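# Close and lock the lid of a mailer box

## Task

Shut the mailer box lid so that all flaps sit inside the walls and the front flap's lock tabs are hooked beneath the front wall's ledge. The box must end up roughly at its starting spot and orientation, with no other object on the table in contact with it, and everything must stay closed without the robot holding it.

## Robot and tools

ROBOT. Two xArm7 arms, left_arm and right_arm, each carrying a parallel two-finger gripper and a wrist camera. The scene frame has its origin on the table surface midway between the arms, +z up, +x pointing out across the table, and left_arm on the +y side. The names left and right do not refer to image sides. Arm bases (URDF root): left_arm at (-0.040, +0.417, 0) m, quat_wxyz (+1.000, 0, 0, -0.019); right_arm at (-0.047, -0.315, 0) m, quat_wxyz (+0.996, 0, 0, -0.091).

GRIPPER GEOMETRY. The fingers extend along the gripper's +z axis and close along its y axis. end_effector_position is the pinch point between the pads when closed, roughly 2 cm short of the fingertips; closing pushes the tips about 10 mm further along +z. Fully open pads are 0.084 m apart.

execute_actions. Argument actions is a list holding zero or one item; optional pictures (boolean) asks for camera images. Forms:
- Look: {"actions": []} commands nothing and returns the state plus images.
- Move: {"actions": [{"rows": [[...16 numbers...], ...], "steps": N}]}, 1 to 15 rows, steps from 8 to 15 (default 15). Each control step is 1/30 s and uses one row; if rows run out, the final row is reused.
- Wait: {"actions": [{"steps": N}]}, N up to 300, no new command; counted from the previous result, and your reply time uses up part of it.
A refused call sends nothing to the robot. Images come only with a look or with pictures set true.

ROW LAYOUT. One flat list of 16 numbers, each in [-1, 1], always covering both arms: left_arm joints 1-7 then its opening, then right_arm joints 1-7 then its opening. Joint order: waist, shoulder, upper arm roll, elbow, forearm roll, wrist pitch, wrist roll. Joint entries are offsets, not poses, scaled so 1.0 = 2.036 rad, measured from the joint angles printed in the latest result showing them (before any such result, or for later calls inside the same reply, from where the arm is when the action begins). They are not relative to the previous row, so a row of zeros drives the arm back to those reference angles rather than holding still. Opening is absolute: +1 fully open, -1 fully closed. Stated joint ranges (rad): waist -6.283 to 6.283, shoulder -2.059 to 2.094, upper arm roll -6.283 to 6.283, elbow -0.192 to 3.927, forearm roll -6.283 to 6.283, wrist pitch -1.693 to 3.142, wrist roll -6.283 to 6.283. Asking for more than 0.010 rad beyond a range end gets the call refused; true ends may differ by up to 0.010 rad, and a target past the true end is clipped there, reported as "joint sent to its limit" (possibly referring to an earlier action). Missing that line does not prove there is room left.

MOTION LIMITS. Joint targets move at most 3.14 rad/s, take 0.16 s to reach that speed, and all joints of an arm are slowed together so they finish at once. Each step the target stays within 0.623 rad of the measured angle, and if a step would carry the gripper more than 70 mm from where it is measured, the whole arm's targets are pulled back. Big moves therefore take several calls or waits.

TIMING. The simulation keeps running while you think and write. Each result is captured 8 steps before its action finishes; those last steps run during your reply. Between calls, arms keep heading for the last row sent until they have nearly stopped or a step is HELD; after that only a new action moves or presses them further. Fingers still in motion finish their travel.

RESULT LINES. The state line gives, per arm, end_effector_position (m), end_effector_quat_wxyz and linear/angular velocities (m/s, rad/s) in the scene frame; printed positions can be off, more so far from the base. Joint positions and Joint velocities list each arm's seven joints (rad, rad/s) then the pad gap (m, m/s). grip_measured is the measured opening on the command scale. "joint command not followed" means a clearance check altered or blocked joint targets on some steps (the rest of the row still ran). HELD marks steps where your row was partly or wholly not sent. MOTOR HOT warns from 65 °C; at 80 °C an OVER-TEMPERATURE FAULT brakes that arm until cool. A torque fault (contact torque reaching a joint's load limit: waist 45, shoulder 45, upper arm roll 27, elbow 27, forearm roll 27, wrist pitch 18, wrist roll 18 N m, held weight included) stops the arm, backs the joint off, pauses 10 s and drops the rest of the call.

GRIPPING. To keep hold, command an opening well below grip_measured; the bigger the gap, the stronger the squeeze (about 24 N per pad up to ~6 cm width). Sending grip_measured back still presses lightly on narrow parts; wide ones may slip. Fast closes can overshoot in force. Held parts may occasionally be tugged.

OTHER TOOLS. zoom_image(camera, region=[x0, y0, x1, y1]) enlarges part of a camera's latest image; pixel coordinates from the top-left, region no larger than 504x504. Cameras: cam_head_left, cam_head_right, cam_high, cam_low, cam_left_wrist, cam_right_wrist, each 672x504. show_instructions shows the scene's reference images. read_manual(section="licences") returns URDF licence text. finished_scene(scene) ends the numbered scene irreversibly and reports success; the box must stay closed on its own. Replying with no tool call ends everything.

AVOID. Knocking anything off the table, dropping or slamming parts, hard pushes or hits, the arms striking or pressing each other, long loaded holds that overheat motors, and torque faults. Smooth, economical motion is preferred.

Each tool is called after "Emit:" as name(argument=value, ...), one argument or row to a line, values as JSON.

Reference images:

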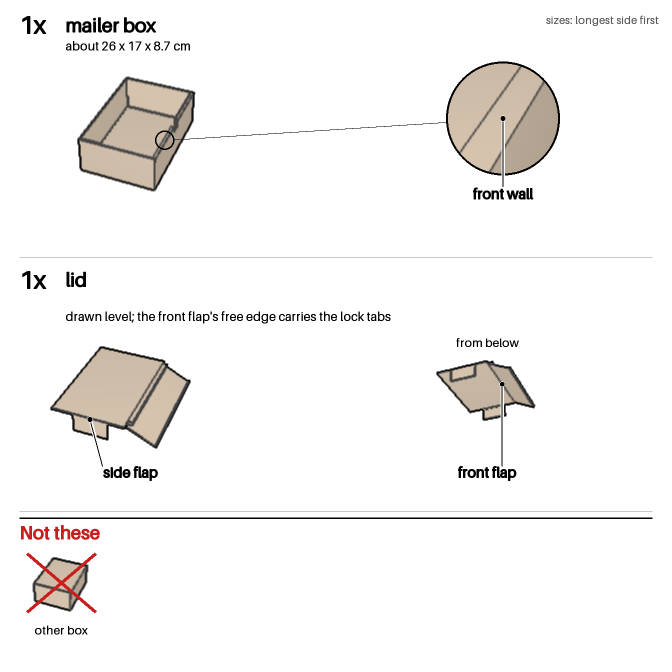

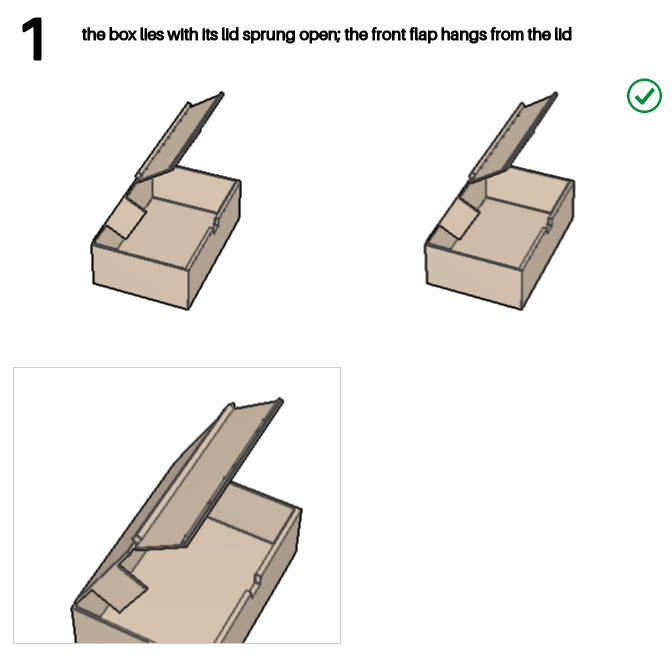

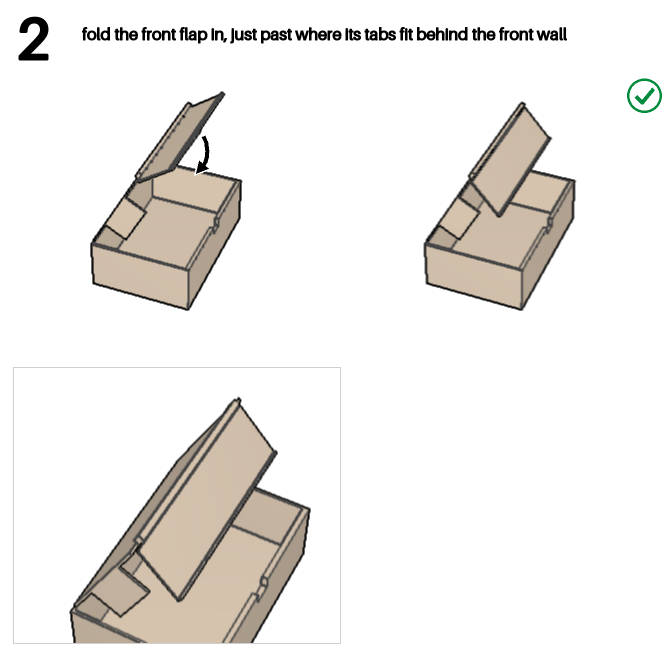

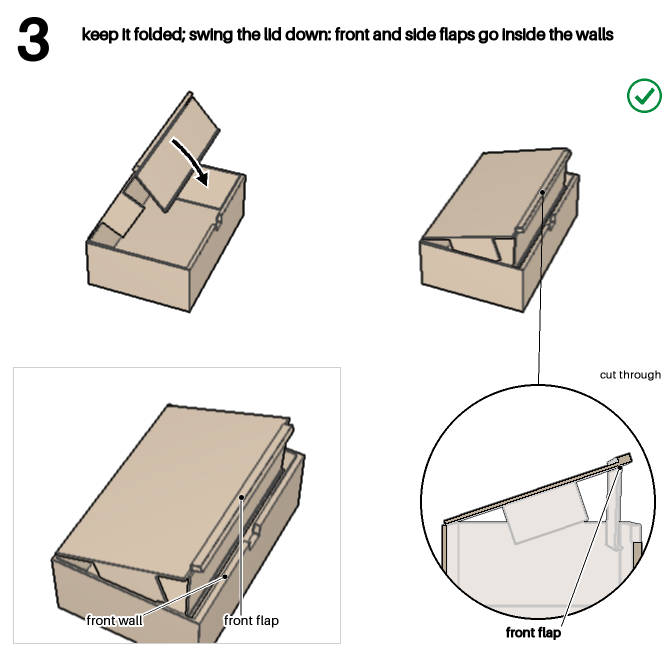

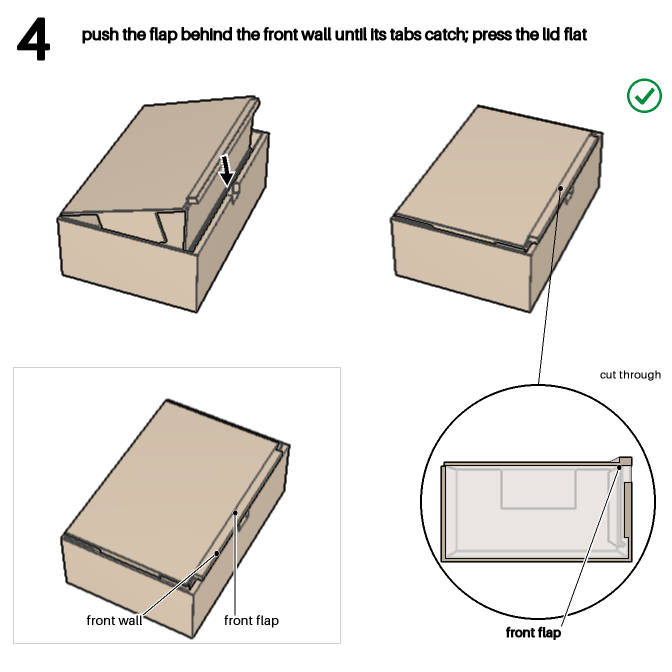

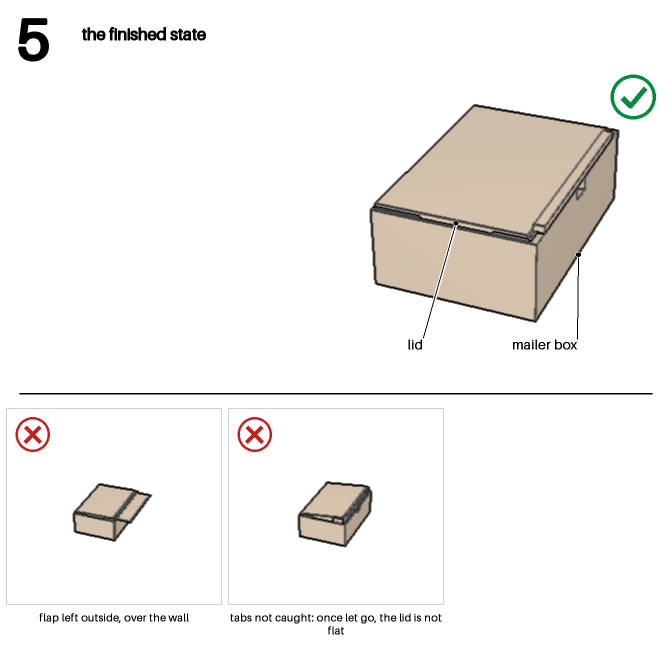

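## Session

Emit:
execute_actions(
  actions=[],
)

Scene clock: 0.00 s of 4240.00 s.
left_arm: end_effector_position=(+0.3611, +0.4024, +0.2526) grip_measured=+1.00 end_effector_quat_wxyz=(-0.001, +1.000, -0.018, +0.003) end_effector_velocity=(-0.000, -0.001, -0.000) end_effector_angular_velocity=(-0.001, +0.000, -0.004) | right_arm: end_effector_position=(+0.3459, -0.3888, +0.2505) grip_measured=+1.00 end_effector_quat_wxyz=(-0.000, +0.996, -0.093, +0.001) end_effector_velocity=(-0.000, +0.000, -0.000) end_effector_angular_velocity=(+0.000, +0.001, +0.001)
Joint positions: left_arm=[-0.001 -0.253  0.     0.923  0.002  1.169 -0.002  0.084] | right_arm=[-0.002 -0.251 -0.003  0.92   0.     1.169 -0.001  0.084]
Joint velocities: left_arm=[-0.002  0.    -0.    -0.    -0.001 -0.     0.001 -0.   ] | right_arm=[ 0.     0.     0.    -0.    -0.     0.001 -0.     0.   ]

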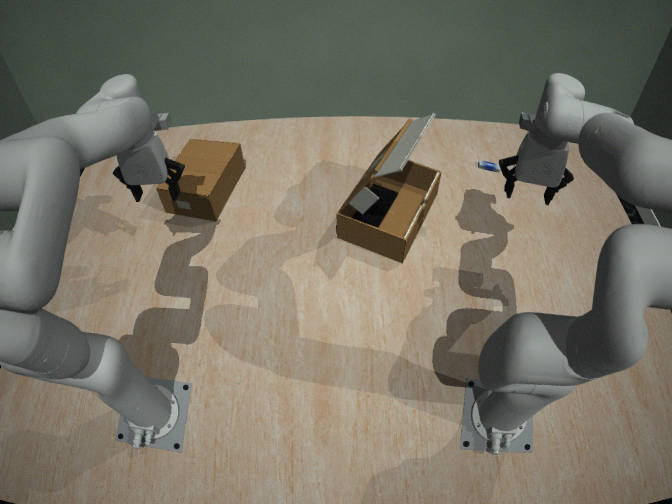

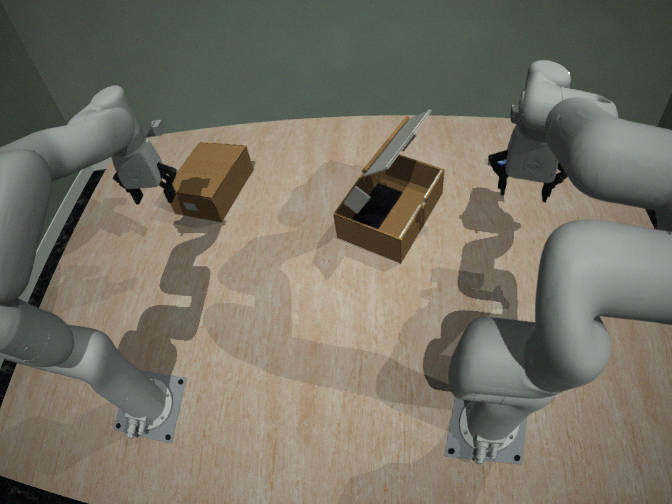

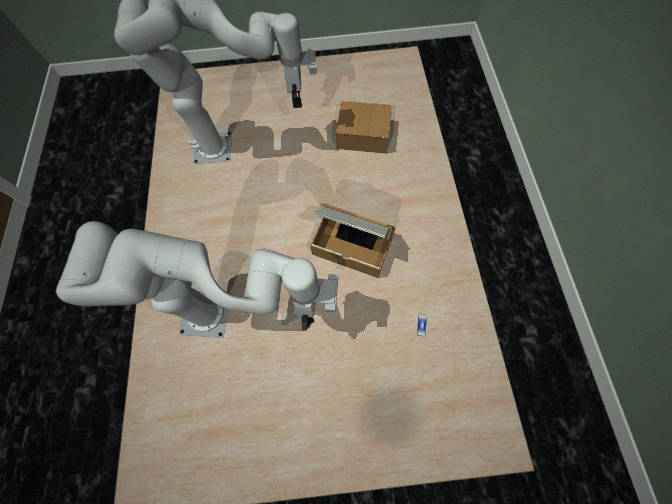

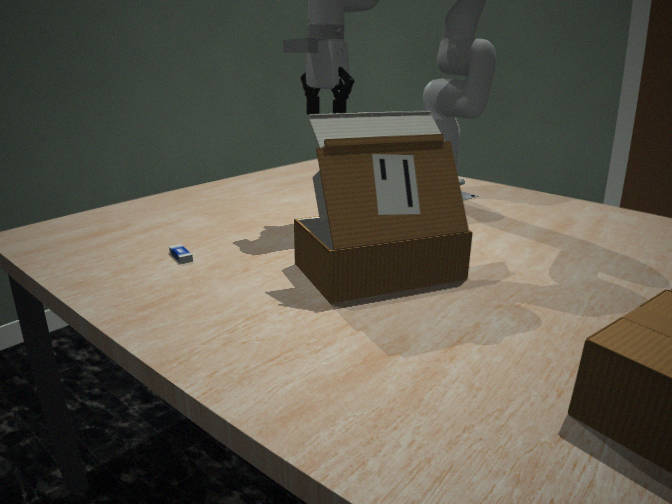

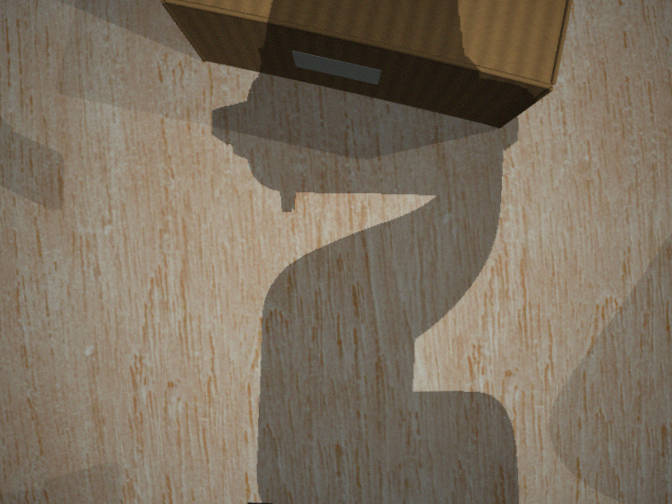

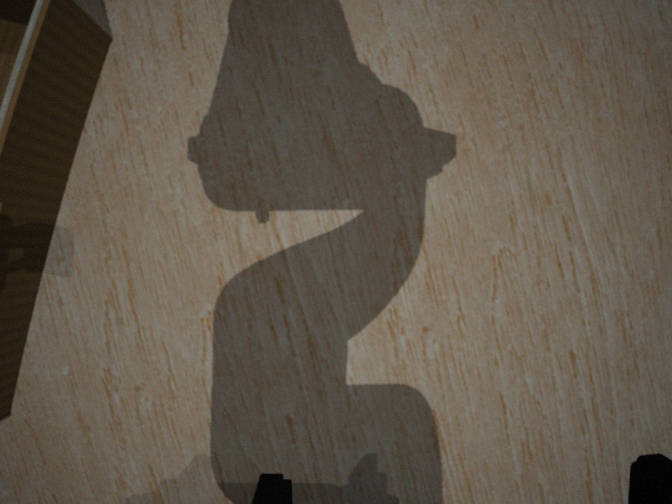

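Emit:
execute_actions(
  actions=[
    {"rows":[[-0.343,0.244,0,0.122,0,-0.512,0,-1,0.116,0.217,0,-0.305,0,-1,0,-1]]},
  ],
)

Emit:
execute_actions(
  actions=[
    {"steps":60},
  ],
  pictures=true,
)

Scene clock: 2.47 s of 4240.00 s.
left_arm: end_effector_position=(+0.4023, +0.3409, +0.2428) grip_measured=-0.12 end_effector_quat_wxyz=(+0.003, +0.995, -0.085, +0.044) end_effector_velocity=(+0.187, -0.392, -0.058) end_effector_angular_velocity=(-0.077, -0.460, -0.790) | right_arm: end_effector_position=(+0.3344, -0.3692, +0.1787) grip_measured=-0.11 end_effector_quat_wxyz=(-0.003, +0.997, -0.070, -0.038) end_effector_velocity=(-0.093, +0.111, -0.392) end_effector_angular_velocity=(+0.055, +0.391, +0.250)
Joint positions: left_arm=[-0.134 -0.15  -0.     0.974  0.002  1.035 -0.002  0.039] | right_arm=[ 0.042 -0.168 -0.003  0.803  0.     1.048 -0.001  0.039]
Joint velocities: left_arm=[-0.765  0.538 -0.026  0.249  0.    -0.756 -0.001 -0.217] | right_arm=[ 0.249  0.471  0.001 -0.658  0.    -0.735 -0.    -0.216]
Steps of this call (steps 1 to 67: nothing new was sent; steps 68 to 74: the first 7 steps of this action). Readings (joint positions):
68: left_arm=[-0.002 -0.252 0.000 0.923 0.002 1.168 -0.003] | right_arm=[-0.002 -0.251 -0.003 0.920 0.000 1.168 -0.001]
69: left_arm=[-0.007 -0.248 0.002 0.926 0.002 1.161 -0.003] | right_arm=[0.000 -0.248 -0.004 0.915 0.000 1.161 -0.001]
71: left_arm=[-0.051 -0.213 0.007 0.946 0.002 1.115 -0.003] | right_arm=[0.015 -0.221 -0.005 0.880 0.000 1.118 -0.001]
74: the state above

Scene clock: 12.97 s of 4240.00 s.
left_arm: end_effector_position=(+0.4608, -0.0365, +0.2746) grip_measured=-1.00 end_effector_quat_wxyz=(+0.140, +0.859, -0.331, +0.364) end_effector_velocity=(-0.000, +0.000, -0.000) end_effector_angular_velocity=(+0.001, +0.001, +0.000) | right_arm: end_effector_position=(+0.3196, -0.3213, +0.0330) grip_measured=-1.00 end_effector_quat_wxyz=(+0.000, +1.000, -0.008, -0.005) end_effector_velocity=(+0.000, -0.000, +0.000) end_effector_angular_velocity=(+0.000, -0.000, -0.001)
Joint positions: left_arm=[-0.699  0.244  0.     1.171  0.002  0.127 -0.002  0.   ] | right_arm=[ 0.168  0.061 -0.005  0.528 -0.001  0.477 -0.001  0.   ]
Joint velocities: left_arm=[ 0.     0.     0.    -0.    -0.001  0.001  0.     0.   ] | right_arm=[-0. -0.  0.  0.  0. -0.  0.  0.]
TORQUE FAULT: the external load on joint 4 (elbow) of the right arm reached its load limit, and that arm stopped for 10 seconds. A torque fault stops only its own arm. That arm's remaining commands of this call were not run. Joint 4 (elbow) of that arm moved back by up to 3 degrees. That arm holds there, with its grip as last carried out, and accepts commands again: back off and push less far. That arm stops again, at the same cost, whenever a joint's load reaches its limit.
Kept back: nothing.
The stop of the right arm began at step 15 of this call (marked STOPPED below). From that step on that arm followed nothing that you had sent. Nothing is kept back now, and the robot has no last target.
Steps of this call (steps 1 to 8: the last 8 steps of your previous action; steps 9 to 60: the robot went on to your last target; steps 61 to 315: the stop continued). Readings (joint positions):
1: left_arm=[-0.159 -0.132 -0.001 0.983 0.002 1.009 -0.002] | right_arm=[0.050 -0.153 -0.003 0.782 0.000 1.022 -0.001]
2: left_arm=[-0.183 -0.116 -0.000 0.991 0.002 0.983 -0.002] | right_arm=[0.059 -0.137 -0.003 0.760 0.000 0.995 -0.001]
4: left_arm=[-0.230 -0.083 0.000 1.008 0.002 0.929 -0.002] | right_arm=[0.076 -0.105 -0.003 0.716 0.000 0.937 -0.001]
8: left_arm=[-0.319 -0.021 -0.000 1.038 0.002 0.811 -0.002] | right_arm=[0.111 -0.040 -0.003 0.623 0.000 0.799 -0.001]
15: left_arm=[-0.457 0.075 0.000 1.087 0.002 0.573 -0.002] | right_arm=[0.170 0.059 -0.004 0.482 -0.001 0.466 -0.001] STOPPED (the right arm)
315: the state above

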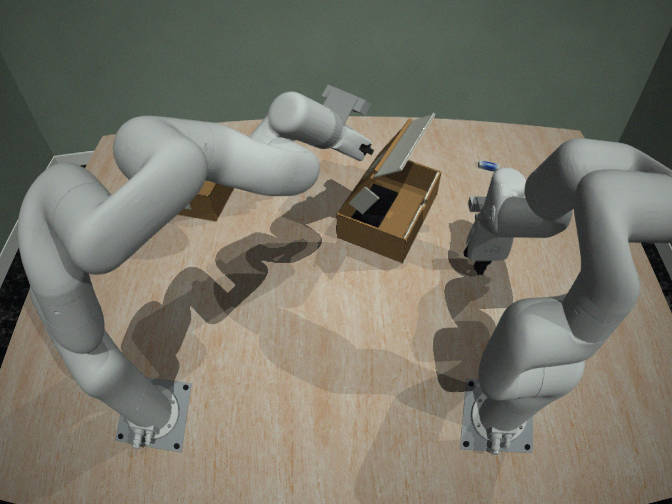

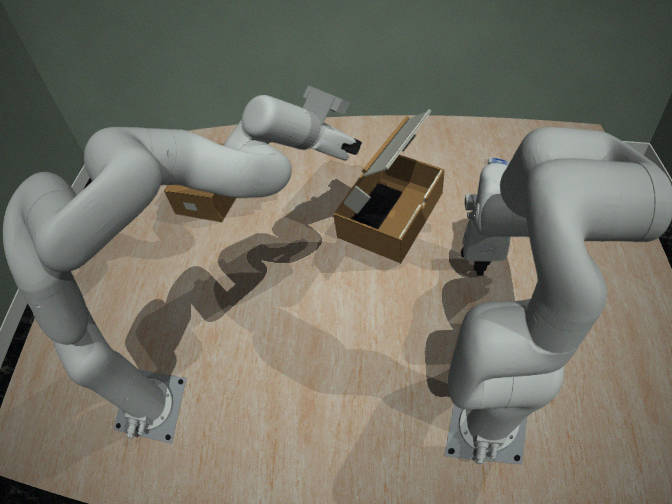

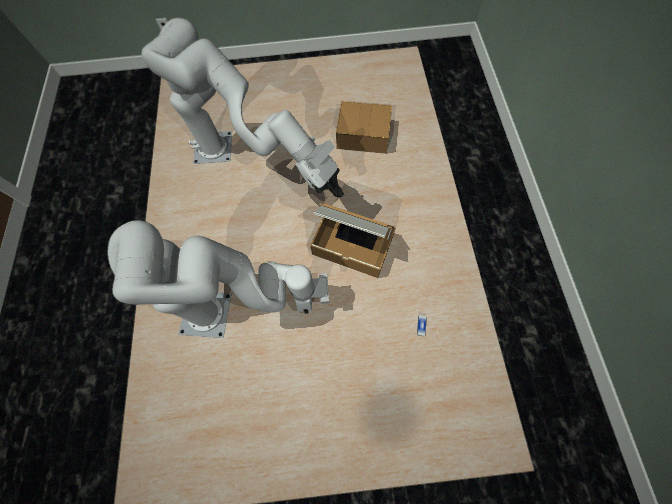

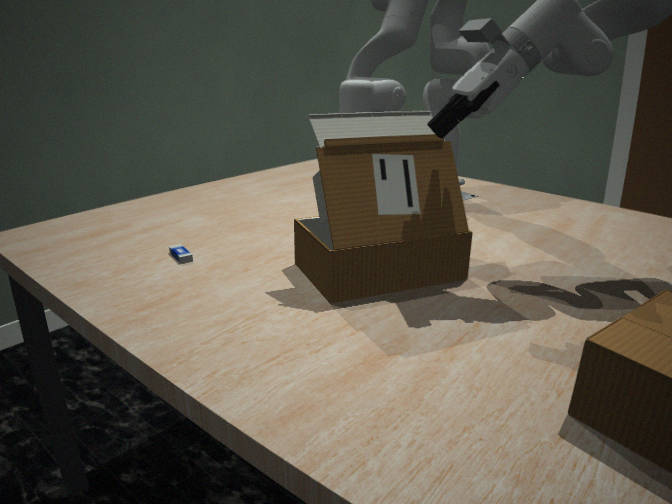

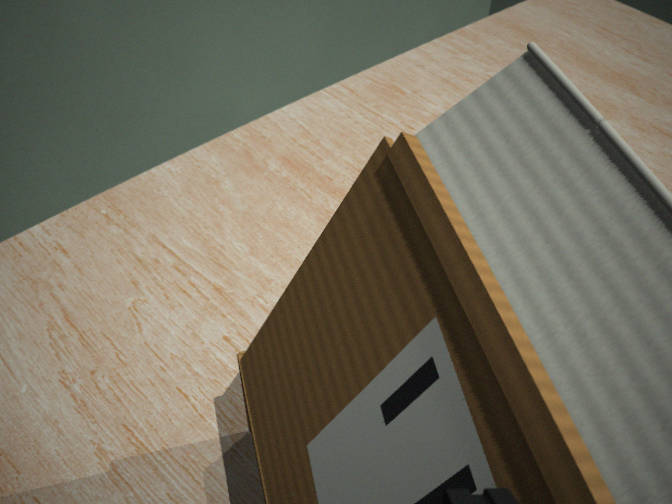

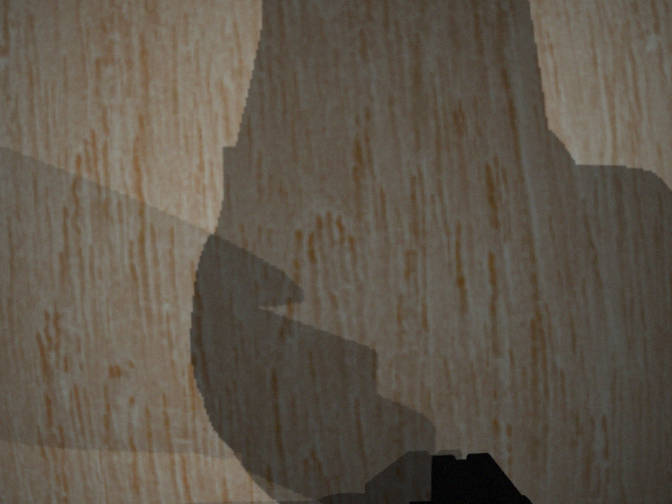

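Emit:
execute_actions(
  actions=[
    {"rows":[[0,0.096,0,-0.038,0,-0.135,0,-1,0,0,0,0,0,-0.671,0,-1]]},
  ],
)

Emit:
execute_actions(
  actions=[
    {"steps":45},
  ],
  pictures=true,
)

Scene clock: 13.47 s of 4240.00 s.
left_arm: end_effector_position=(+0.4628, -0.0384, +0.2076) grip_measured=-1.00 end_effector_quat_wxyz=(+0.140, +0.860, -0.331, +0.362) end_effector_velocity=(-0.035, +0.036, -0.492) end_effector_angular_velocity=(+0.150, +0.167, +0.005) | right_arm: end_effector_position=(+0.3771, -0.3224, +0.0575) grip_measured=-1.00 end_effector_quat_wxyz=(+0.001, +0.993, -0.008, +0.114) end_effector_velocity=(+0.410, -0.007, +0.242) end_effector_angular_velocity=(-0.031, -1.759, -0.000)
Joint positions: left_arm=[-0.699  0.361  0.     1.124  0.002 -0.034 -0.003  0.   ] | right_arm=[ 0.168  0.061 -0.005  0.528 -0.001  0.238 -0.001  0.   ]
Joint velocities: left_arm=[ 0.003  0.753  0.003 -0.357 -0.001 -0.885 -0.     0.   ] | right_arm=[ 0.    -0.012 -0.     0.035  0.001 -1.712  0.     0.   ]
Steps of this call (steps 1 to 8: nothing new was sent; steps 9 to 15: the first 7 steps of this action). Readings (joint positions):
9: left_arm=[-0.699 0.244 0.000 1.171 0.002 0.126 -0.002] | right_arm=[0.168 0.061 -0.005 0.528 -0.001 0.476 -0.001]
10: left_arm=[-0.699 0.248 0.000 1.171 0.002 0.118 -0.002] | right_arm=[0.168 0.061 -0.005 0.527 -0.001 0.468 -0.001]
12: left_arm=[-0.699 0.279 0.000 1.162 0.002 0.063 -0.002] | right_arm=[0.168 0.062 -0.005 0.526 -0.001 0.408 -0.001]
15: the state above

Scene clock: 14.97 s of 4240.00 s.
left_arm: end_effector_position=(+0.4609, -0.0367, +0.1652) grip_measured=-1.00 end_effector_quat_wxyz=(+0.141, +0.859, -0.331, +0.364) end_effector_velocity=(+0.001, +0.001, +0.000) end_effector_angular_velocity=(-0.001, +0.001, +0.003) | right_arm: end_effector_position=(+0.5080, -0.3245, +0.3058) grip_measured=-1.00 end_effector_quat_wxyz=(+0.006, +0.779, -0.006, +0.627) end_effector_velocity=(-0.000, -0.001, +0.001) end_effector_angular_velocity=(-0.000, -0.001, -0.002)
Joint positions: left_arm=[-0.699  0.439  0.     1.094  0.002 -0.148 -0.002  0.   ] | right_arm=[ 0.168  0.061 -0.005  0.528 -0.001 -0.889 -0.001  0.   ]
Joint velocities: left_arm=[ 0.001 -0.     0.     0.001 -0.     0.    -0.002  0.   ] | right_arm=[-0.001 -0.001  0.     0.     0.     0.    -0.     0.   ]
Kept back: nothing.
Steps of this call (steps 1 to 8: the last 8 steps of your previous action; steps 9 to 45: the robot went on to your last target). Readings (joint positions):
1: left_arm=[-0.699 0.384 0.000 1.114 0.002 -0.063 -0.003] | right_arm=[0.168 0.061 -0.005 0.529 -0.001 0.182 -0.001]
2: left_arm=[-0.699 0.404 0.000 1.105 0.002 -0.088 -0.003] | right_arm=[0.168 0.061 -0.005 0.529 -0.001 0.126 -0.001]
4: left_arm=[-0.699 0.428 0.001 1.096 0.002 -0.122 -0.003] | right_arm=[0.168 0.061 -0.005 0.528 -0.001 0.016 -0.001]
8: left_arm=[-0.699 0.437 0.000 1.096 0.002 -0.144 -0.002] | right_arm=[0.168 0.061 -0.005 0.528 -0.001 -0.204 -0.001]
45: the state above
All arms were judged still, so your last target was given up. Only a new action makes them travel on or press farther. Fingers that are still opening or closing keep moving.

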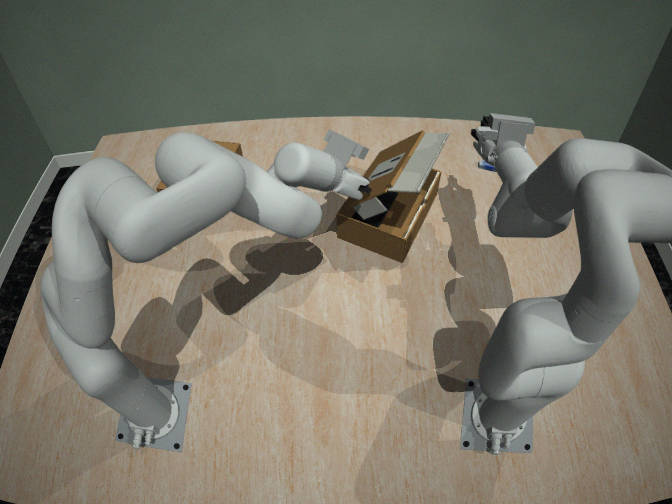

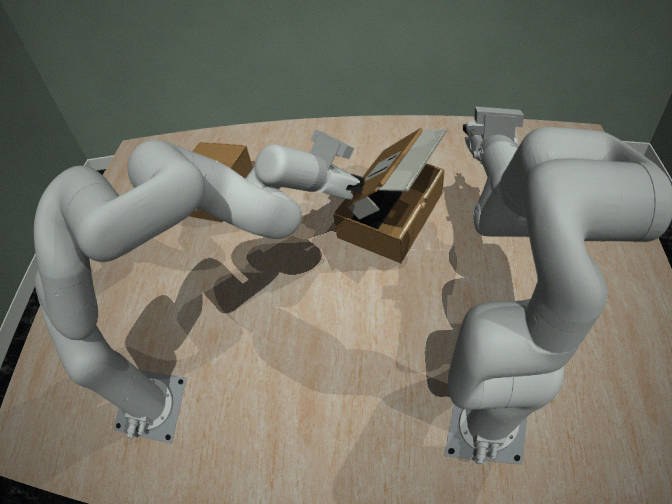

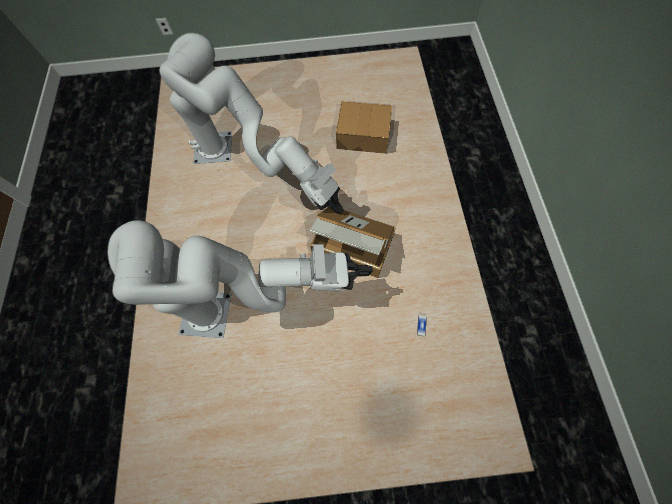

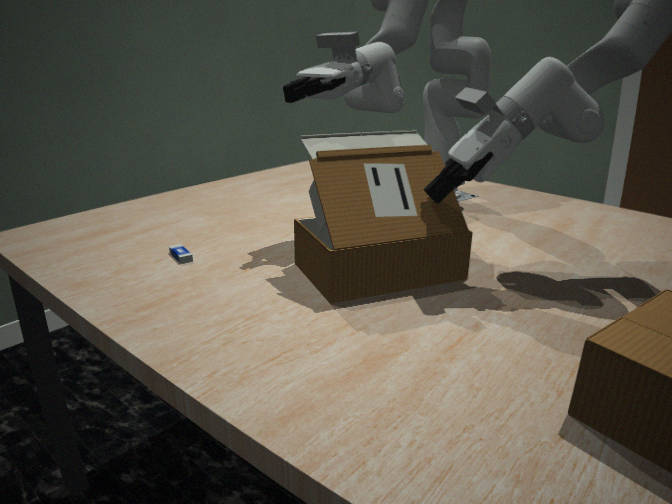

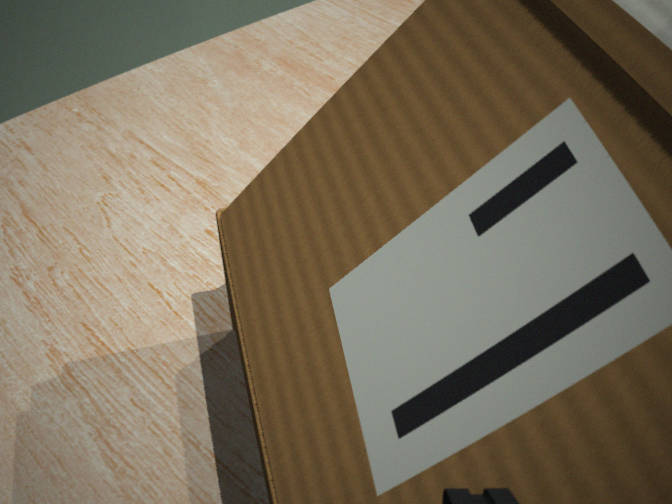

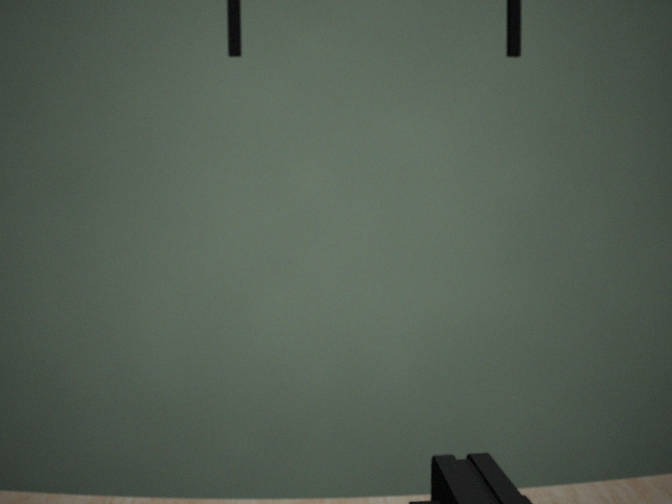

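Emit:
execute_actions(
  actions=[
    {"rows":[[0,0,0,0,0,0,0,-1,0.133,-0.067,0,0.014,0,0.256,0,-1]]},
  ],
)

Emit:
execute_actions(
  actions=[
    {"steps":30},
  ],
  pictures=true,
)

Emit:
execute_actions(
  actions=[
    {"rows":[[0,0,0,0,0,0,0,-1,0.002,0.04,0,0.002,0,-0.037,0,-1],[0,0,0,0,0,0,0,-1,0.002,0.04,0,0.002,0,-0.037,0,-1],[0,0,0,0,0,0,0,-1,0.002,0.04,0,0.002,0,-0.037,0,-1],[0,0,0,0,0,0,0,-1,0.004,0.08,0,0.004,0,-0.075,0,-1],[0,0,0,0,0,0,0,-1,0.004,0.08,0,0.004,0,-0.075,0,-1],[0,0,0,0,0,0,0,-1,0.004,0.08,0,0.004,0,-0.075,0,-1],[0,0,0,0,0,0,0,-1,0.004,0.08,0,0.004,0,-0.075,0,-1],[0,0,0,0,0,0,0,-1,0.008,0.125,0,0.01,0,-0.113,0,-1],[0,0,0,0,0,0,0,-1,0.008,0.125,0,0.01,0,-0.113,0,-1],[0,0,0,0,0,0,0,-1,0.008,0.125,0,0.01,0,-0.113,0,-1],[0,0,0,0,0,0,0,-1,0.008,0.125,0,0.01,0,-0.113,0,-1],[0,0,0,0,0,0,0,-1,0.016,0.167,0,0.019,0,-0.147,0,-1]]},
  ],
)

Emit:
execute_actions(
  actions=[
    {"steps":30},
  ],
  pictures=true,
)

Scene clock: 16.30 s of 4240.00 s.
left_arm: end_effector_position=(+0.4609, -0.0367, +0.1652) grip_measured=-1.00 end_effector_quat_wxyz=(+0.141, +0.859, -0.331, +0.364) end_effector_velocity=(-0.000, -0.000, +0.000) end_effector_angular_velocity=(-0.000, -0.000, -0.001) | right_arm: end_effector_position=(+0.5076, -0.2631, +0.2872) grip_measured=-1.00 end_effector_quat_wxyz=(-0.026, +0.821, +0.039, +0.569) end_effector_velocity=(-0.049, +0.453, -0.107) end_effector_angular_velocity=(-0.089, +0.913, +0.822)
Joint positions: left_arm=[-0.699  0.439  0.     1.094  0.002 -0.148 -0.002  0.   ] | right_arm=[ 0.278  0.006 -0.004  0.54  -0.001 -0.678 -0.001  0.   ]
Joint velocities: left_arm=[-0.    -0.    -0.     0.    -0.001  0.     0.001  0.   ] | right_arm=[ 0.761 -0.378  0.052  0.09  -0.011  1.385 -0.001  0.   ]
Steps of this call (steps 1 to 33: nothing new was sent; steps 34 to 40: the first 7 steps of this action). Readings (joint positions):
34: left_arm=[-0.699 0.439 0.000 1.094 0.002 -0.148 -0.002] | right_arm=[0.169 0.061 -0.005 0.528 -0.001 -0.888 -0.001]
35: left_arm=[-0.699 0.439 0.000 1.094 0.002 -0.148 -0.002] | right_arm=[0.172 0.059 -0.006 0.528 -0.000 -0.880 -0.001]
37: left_arm=[-0.699 0.439 0.000 1.094 0.002 -0.148 -0.002] | right_arm=[0.200 0.045 -0.009 0.530 0.000 -0.821 -0.001]
40: the state above

Scene clock: 17.30 s of 4240.00 s.
left_arm: end_effector_position=(+0.4609, -0.0367, +0.1652) grip_measured=-1.00 end_effector_quat_wxyz=(+0.141, +0.859, -0.331, +0.364) end_effector_velocity=(-0.000, -0.000, -0.000) end_effector_angular_velocity=(+0.001, +0.000, -0.001) | right_arm: end_effector_position=(+0.4829, -0.1777, +0.2604) grip_measured=-1.00 end_effector_quat_wxyz=(-0.060, +0.871, +0.111, +0.475) end_effector_velocity=(+0.000, -0.000, +0.000) end_effector_angular_velocity=(-0.001, -0.001, -0.000)
Joint positions: left_arm=[-0.699  0.439  0.     1.094  0.002 -0.148 -0.002  0.   ] | right_arm=[ 0.439 -0.075 -0.005  0.556 -0.001 -0.368 -0.001  0.   ]
Joint velocities: left_arm=[-0.001  0.    -0.    -0.     0.     0.     0.     0.   ] | right_arm=[-0.    -0.001  0.     0.     0.    -0.    -0.001  0.   ]
Kept back: nothing.
Steps of this call (steps 1 to 8: the last 8 steps of your previous action; steps 9 to 30: the robot went on to your last target). Readings (joint positions):
1: left_arm=[-0.699 0.439 0.000 1.094 0.002 -0.148 -0.002] | right_arm=[0.303 -0.007 -0.003 0.543 -0.001 -0.632 -0.001]
2: left_arm=[-0.699 0.439 0.000 1.094 0.002 -0.148 -0.002] | right_arm=[0.327 -0.019 -0.003 0.545 -0.001 -0.586 -0.001]
4: left_arm=[-0.699 0.439 0.000 1.094 0.002 -0.148 -0.002] | right_arm=[0.373 -0.042 -0.004 0.549 -0.001 -0.496 -0.001]
8: left_arm=[-0.699 0.439 0.000 1.094 0.002 -0.148 -0.002] | right_arm=[0.429 -0.070 -0.002 0.555 -0.001 -0.391 -0.001]
30: the state above
All arms were judged still, so your last target was given up. Only a new action makes them travel on or press farther. Fingers that are still opening or closing keep moving.

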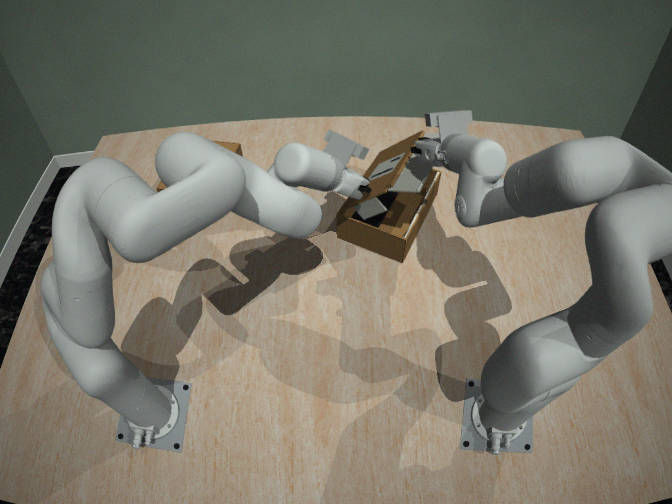

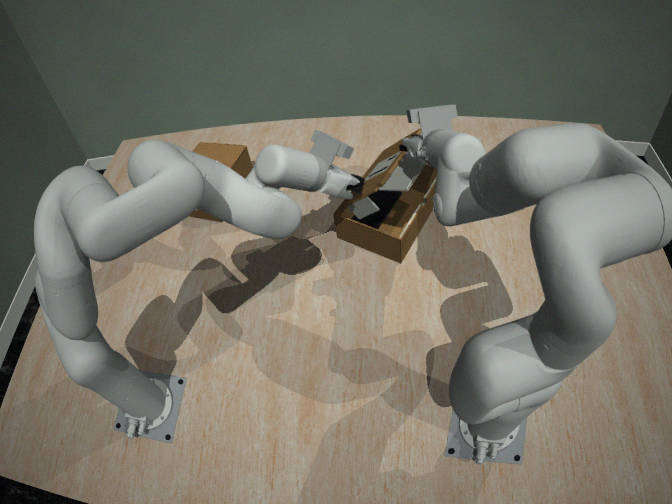

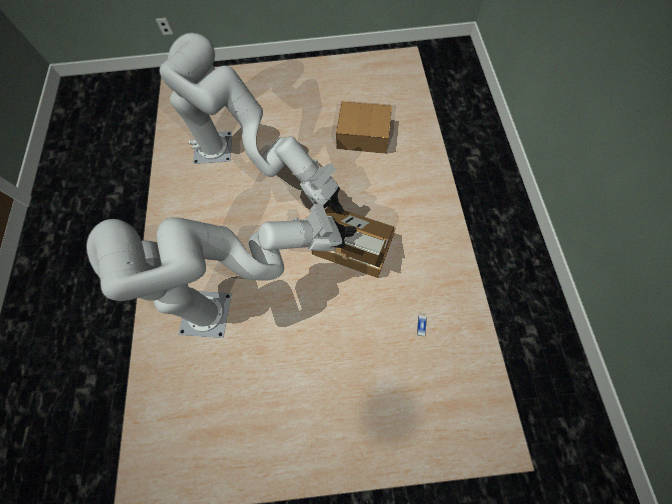

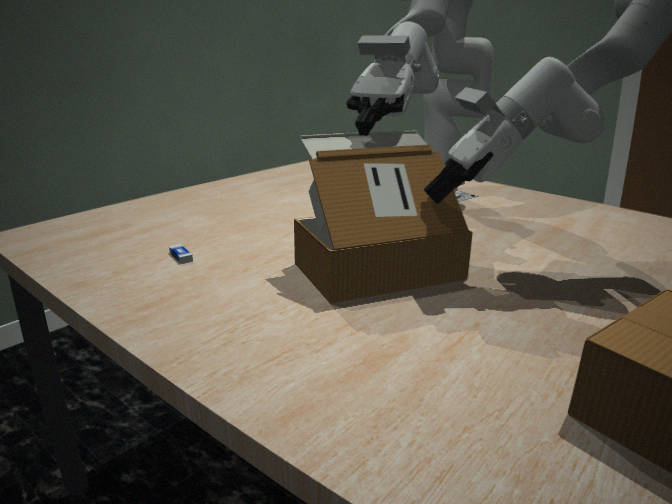

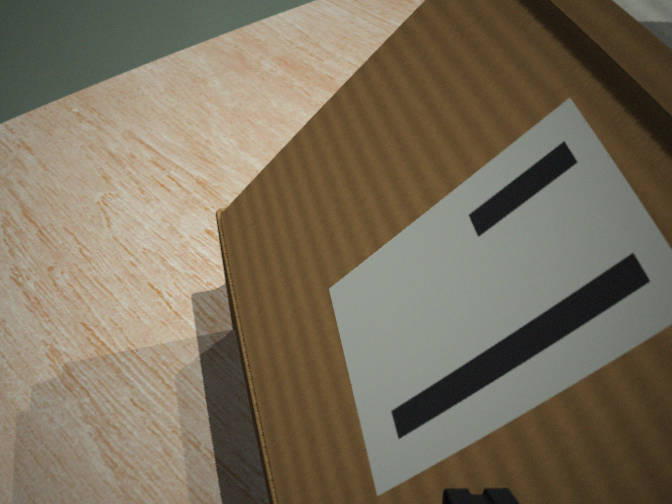

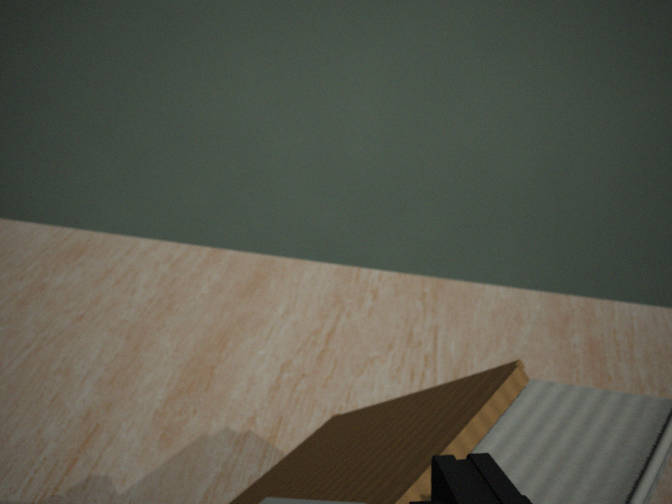

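Scene clock: 17.53 s of 4240.00 s.
left_arm: end_effector_position=(+0.4608, -0.0367, +0.1652) grip_measured=-1.00 end_effector_quat_wxyz=(+0.141, +0.859, -0.331, +0.364) end_effector_velocity=(-0.000, +0.001, -0.002) end_effector_angular_velocity=(+0.003, +0.003, +0.001) | right_arm: end_effector_position=(+0.4885, -0.1731, +0.2279) grip_measured=-1.00 end_effector_quat_wxyz=(-0.061, +0.871, +0.114, +0.474) end_effector_velocity=(+0.007, +0.025, -0.239) end_effector_angular_velocity=(-0.034, +0.115, +0.042)
Joint positions: left_arm=[-0.699  0.44   0.     1.094  0.002 -0.148 -0.002  0.   ] | right_arm=[ 0.445  0.035 -0.005  0.561 -0.001 -0.47  -0.001  0.   ]
Joint velocities: left_arm=[ 0.001  0.001  0.    -0.002  0.001  0.001 -0.001  0.   ] | right_arm=[ 0.035  0.687  0.006 -0.005 -0.    -0.571 -0.     0.   ]
Steps of this call (steps 1 to 7: the first 7 steps of this action). Readings (joint positions):
1: left_arm=[-0.699 0.439 0.000 1.094 0.002 -0.148 -0.002] | right_arm=[0.439 -0.075 -0.005 0.556 -0.001 -0.369 -0.001]
2: left_arm=[-0.699 0.439 0.000 1.094 0.002 -0.148 -0.002] | right_arm=[0.439 -0.070 -0.005 0.557 -0.001 -0.376 -0.001]
4: left_arm=[-0.699 0.439 0.000 1.094 0.002 -0.148 -0.002] | right_arm=[0.441 -0.037 -0.005 0.561 -0.001 -0.407 -0.001]
7: the state above

Scene clock: 18.53 s of 4240.00 s.
left_arm: end_effector_position=(+0.4609, -0.0367, +0.1652) grip_measured=-1.00 end_effector_quat_wxyz=(+0.141, +0.859, -0.331, +0.364) end_effector_velocity=(+0.000, +0.000, -0.000) end_effector_angular_velocity=(-0.001, +0.001, +0.003) | right_arm: end_effector_position=(+0.4941, -0.1561, +0.1648) grip_measured=-1.00 end_effector_quat_wxyz=(-0.067, +0.869, +0.126, +0.474) end_effector_velocity=(-0.001, +0.002, -0.001) end_effector_angular_velocity=(-0.001, +0.002, +0.004)
Joint positions: left_arm=[-0.699  0.439  0.     1.094  0.002 -0.148 -0.002  0.   ] | right_arm=[ 0.472  0.264 -0.005  0.595 -0.001 -0.667 -0.001  0.   ]
Joint velocities: left_arm=[-0.001  0.     0.001  0.    -0.003  0.    -0.     0.   ] | right_arm=[ 0.003  0.001  0.    -0.     0.     0.001 -0.001  0.   ]
Kept back: nothing.
Steps of this call (steps 1 to 8: the last 8 steps of your previous action; steps 9 to 30: the robot went on to your last target). Readings (joint positions):
1: left_arm=[-0.699 0.440 0.000 1.094 0.002 -0.148 -0.002] | right_arm=[0.446 0.056 -0.005 0.561 -0.001 -0.488 -0.001]
2: left_arm=[-0.699 0.440 0.000 1.094 0.002 -0.148 -0.002] | right_arm=[0.447 0.076 -0.006 0.563 -0.000 -0.507 -0.001]
4: left_arm=[-0.699 0.440 0.000 1.094 0.002 -0.148 -0.002] | right_arm=[0.450 0.123 -0.006 0.570 -0.000 -0.550 -0.001]
8: left_arm=[-0.699 0.439 0.000 1.094 0.002 -0.148 -0.002] | right_arm=[0.462 0.212 -0.006 0.584 -0.000 -0.624 -0.001]
30: the state above
All arms were judged still, so your last target was given up. Only a new action makes them travel on or press farther. Fingers that are still opening or closing keep moving.

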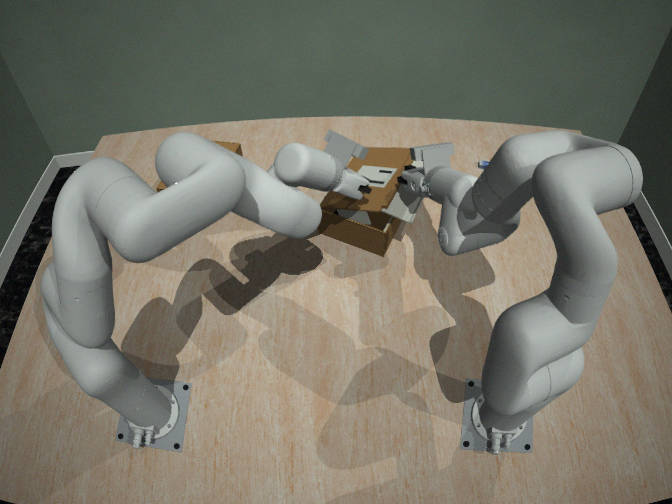

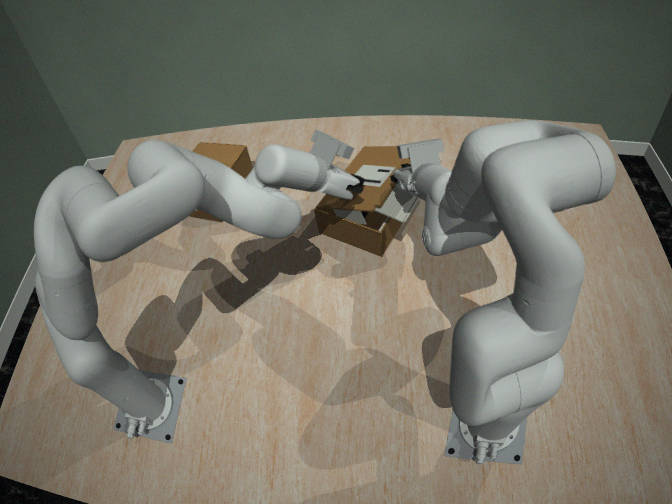

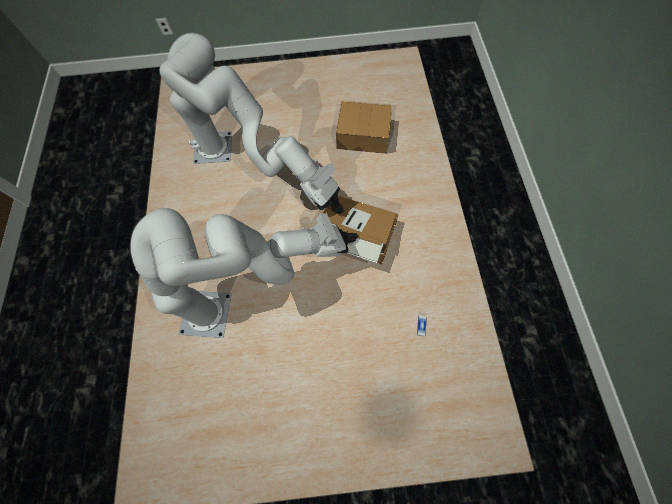

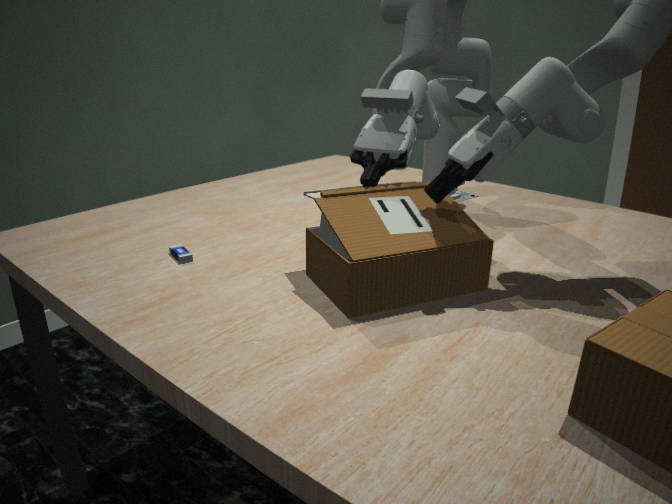

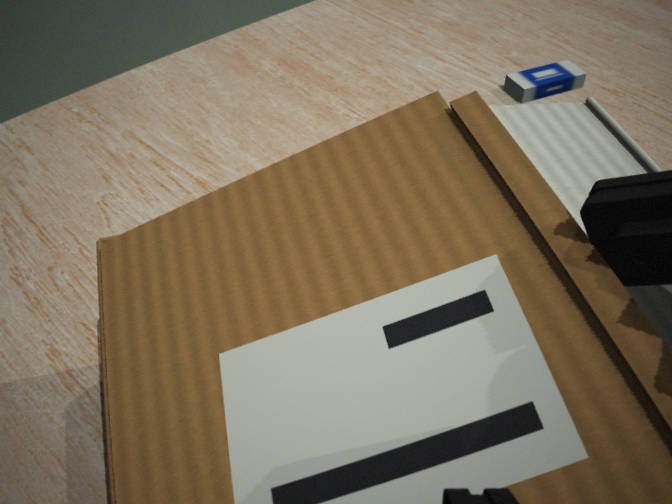

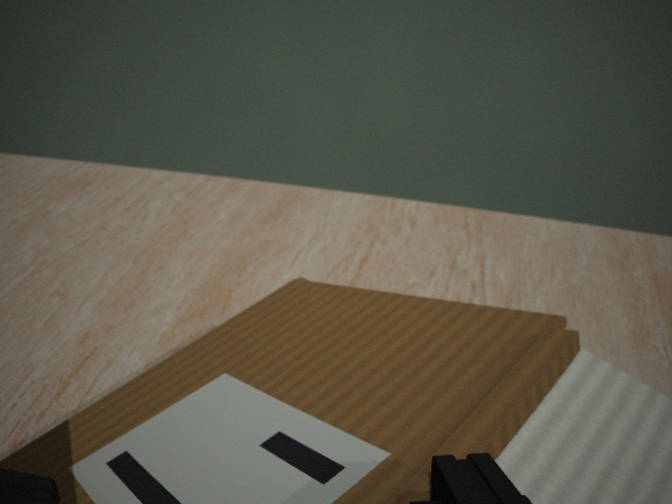

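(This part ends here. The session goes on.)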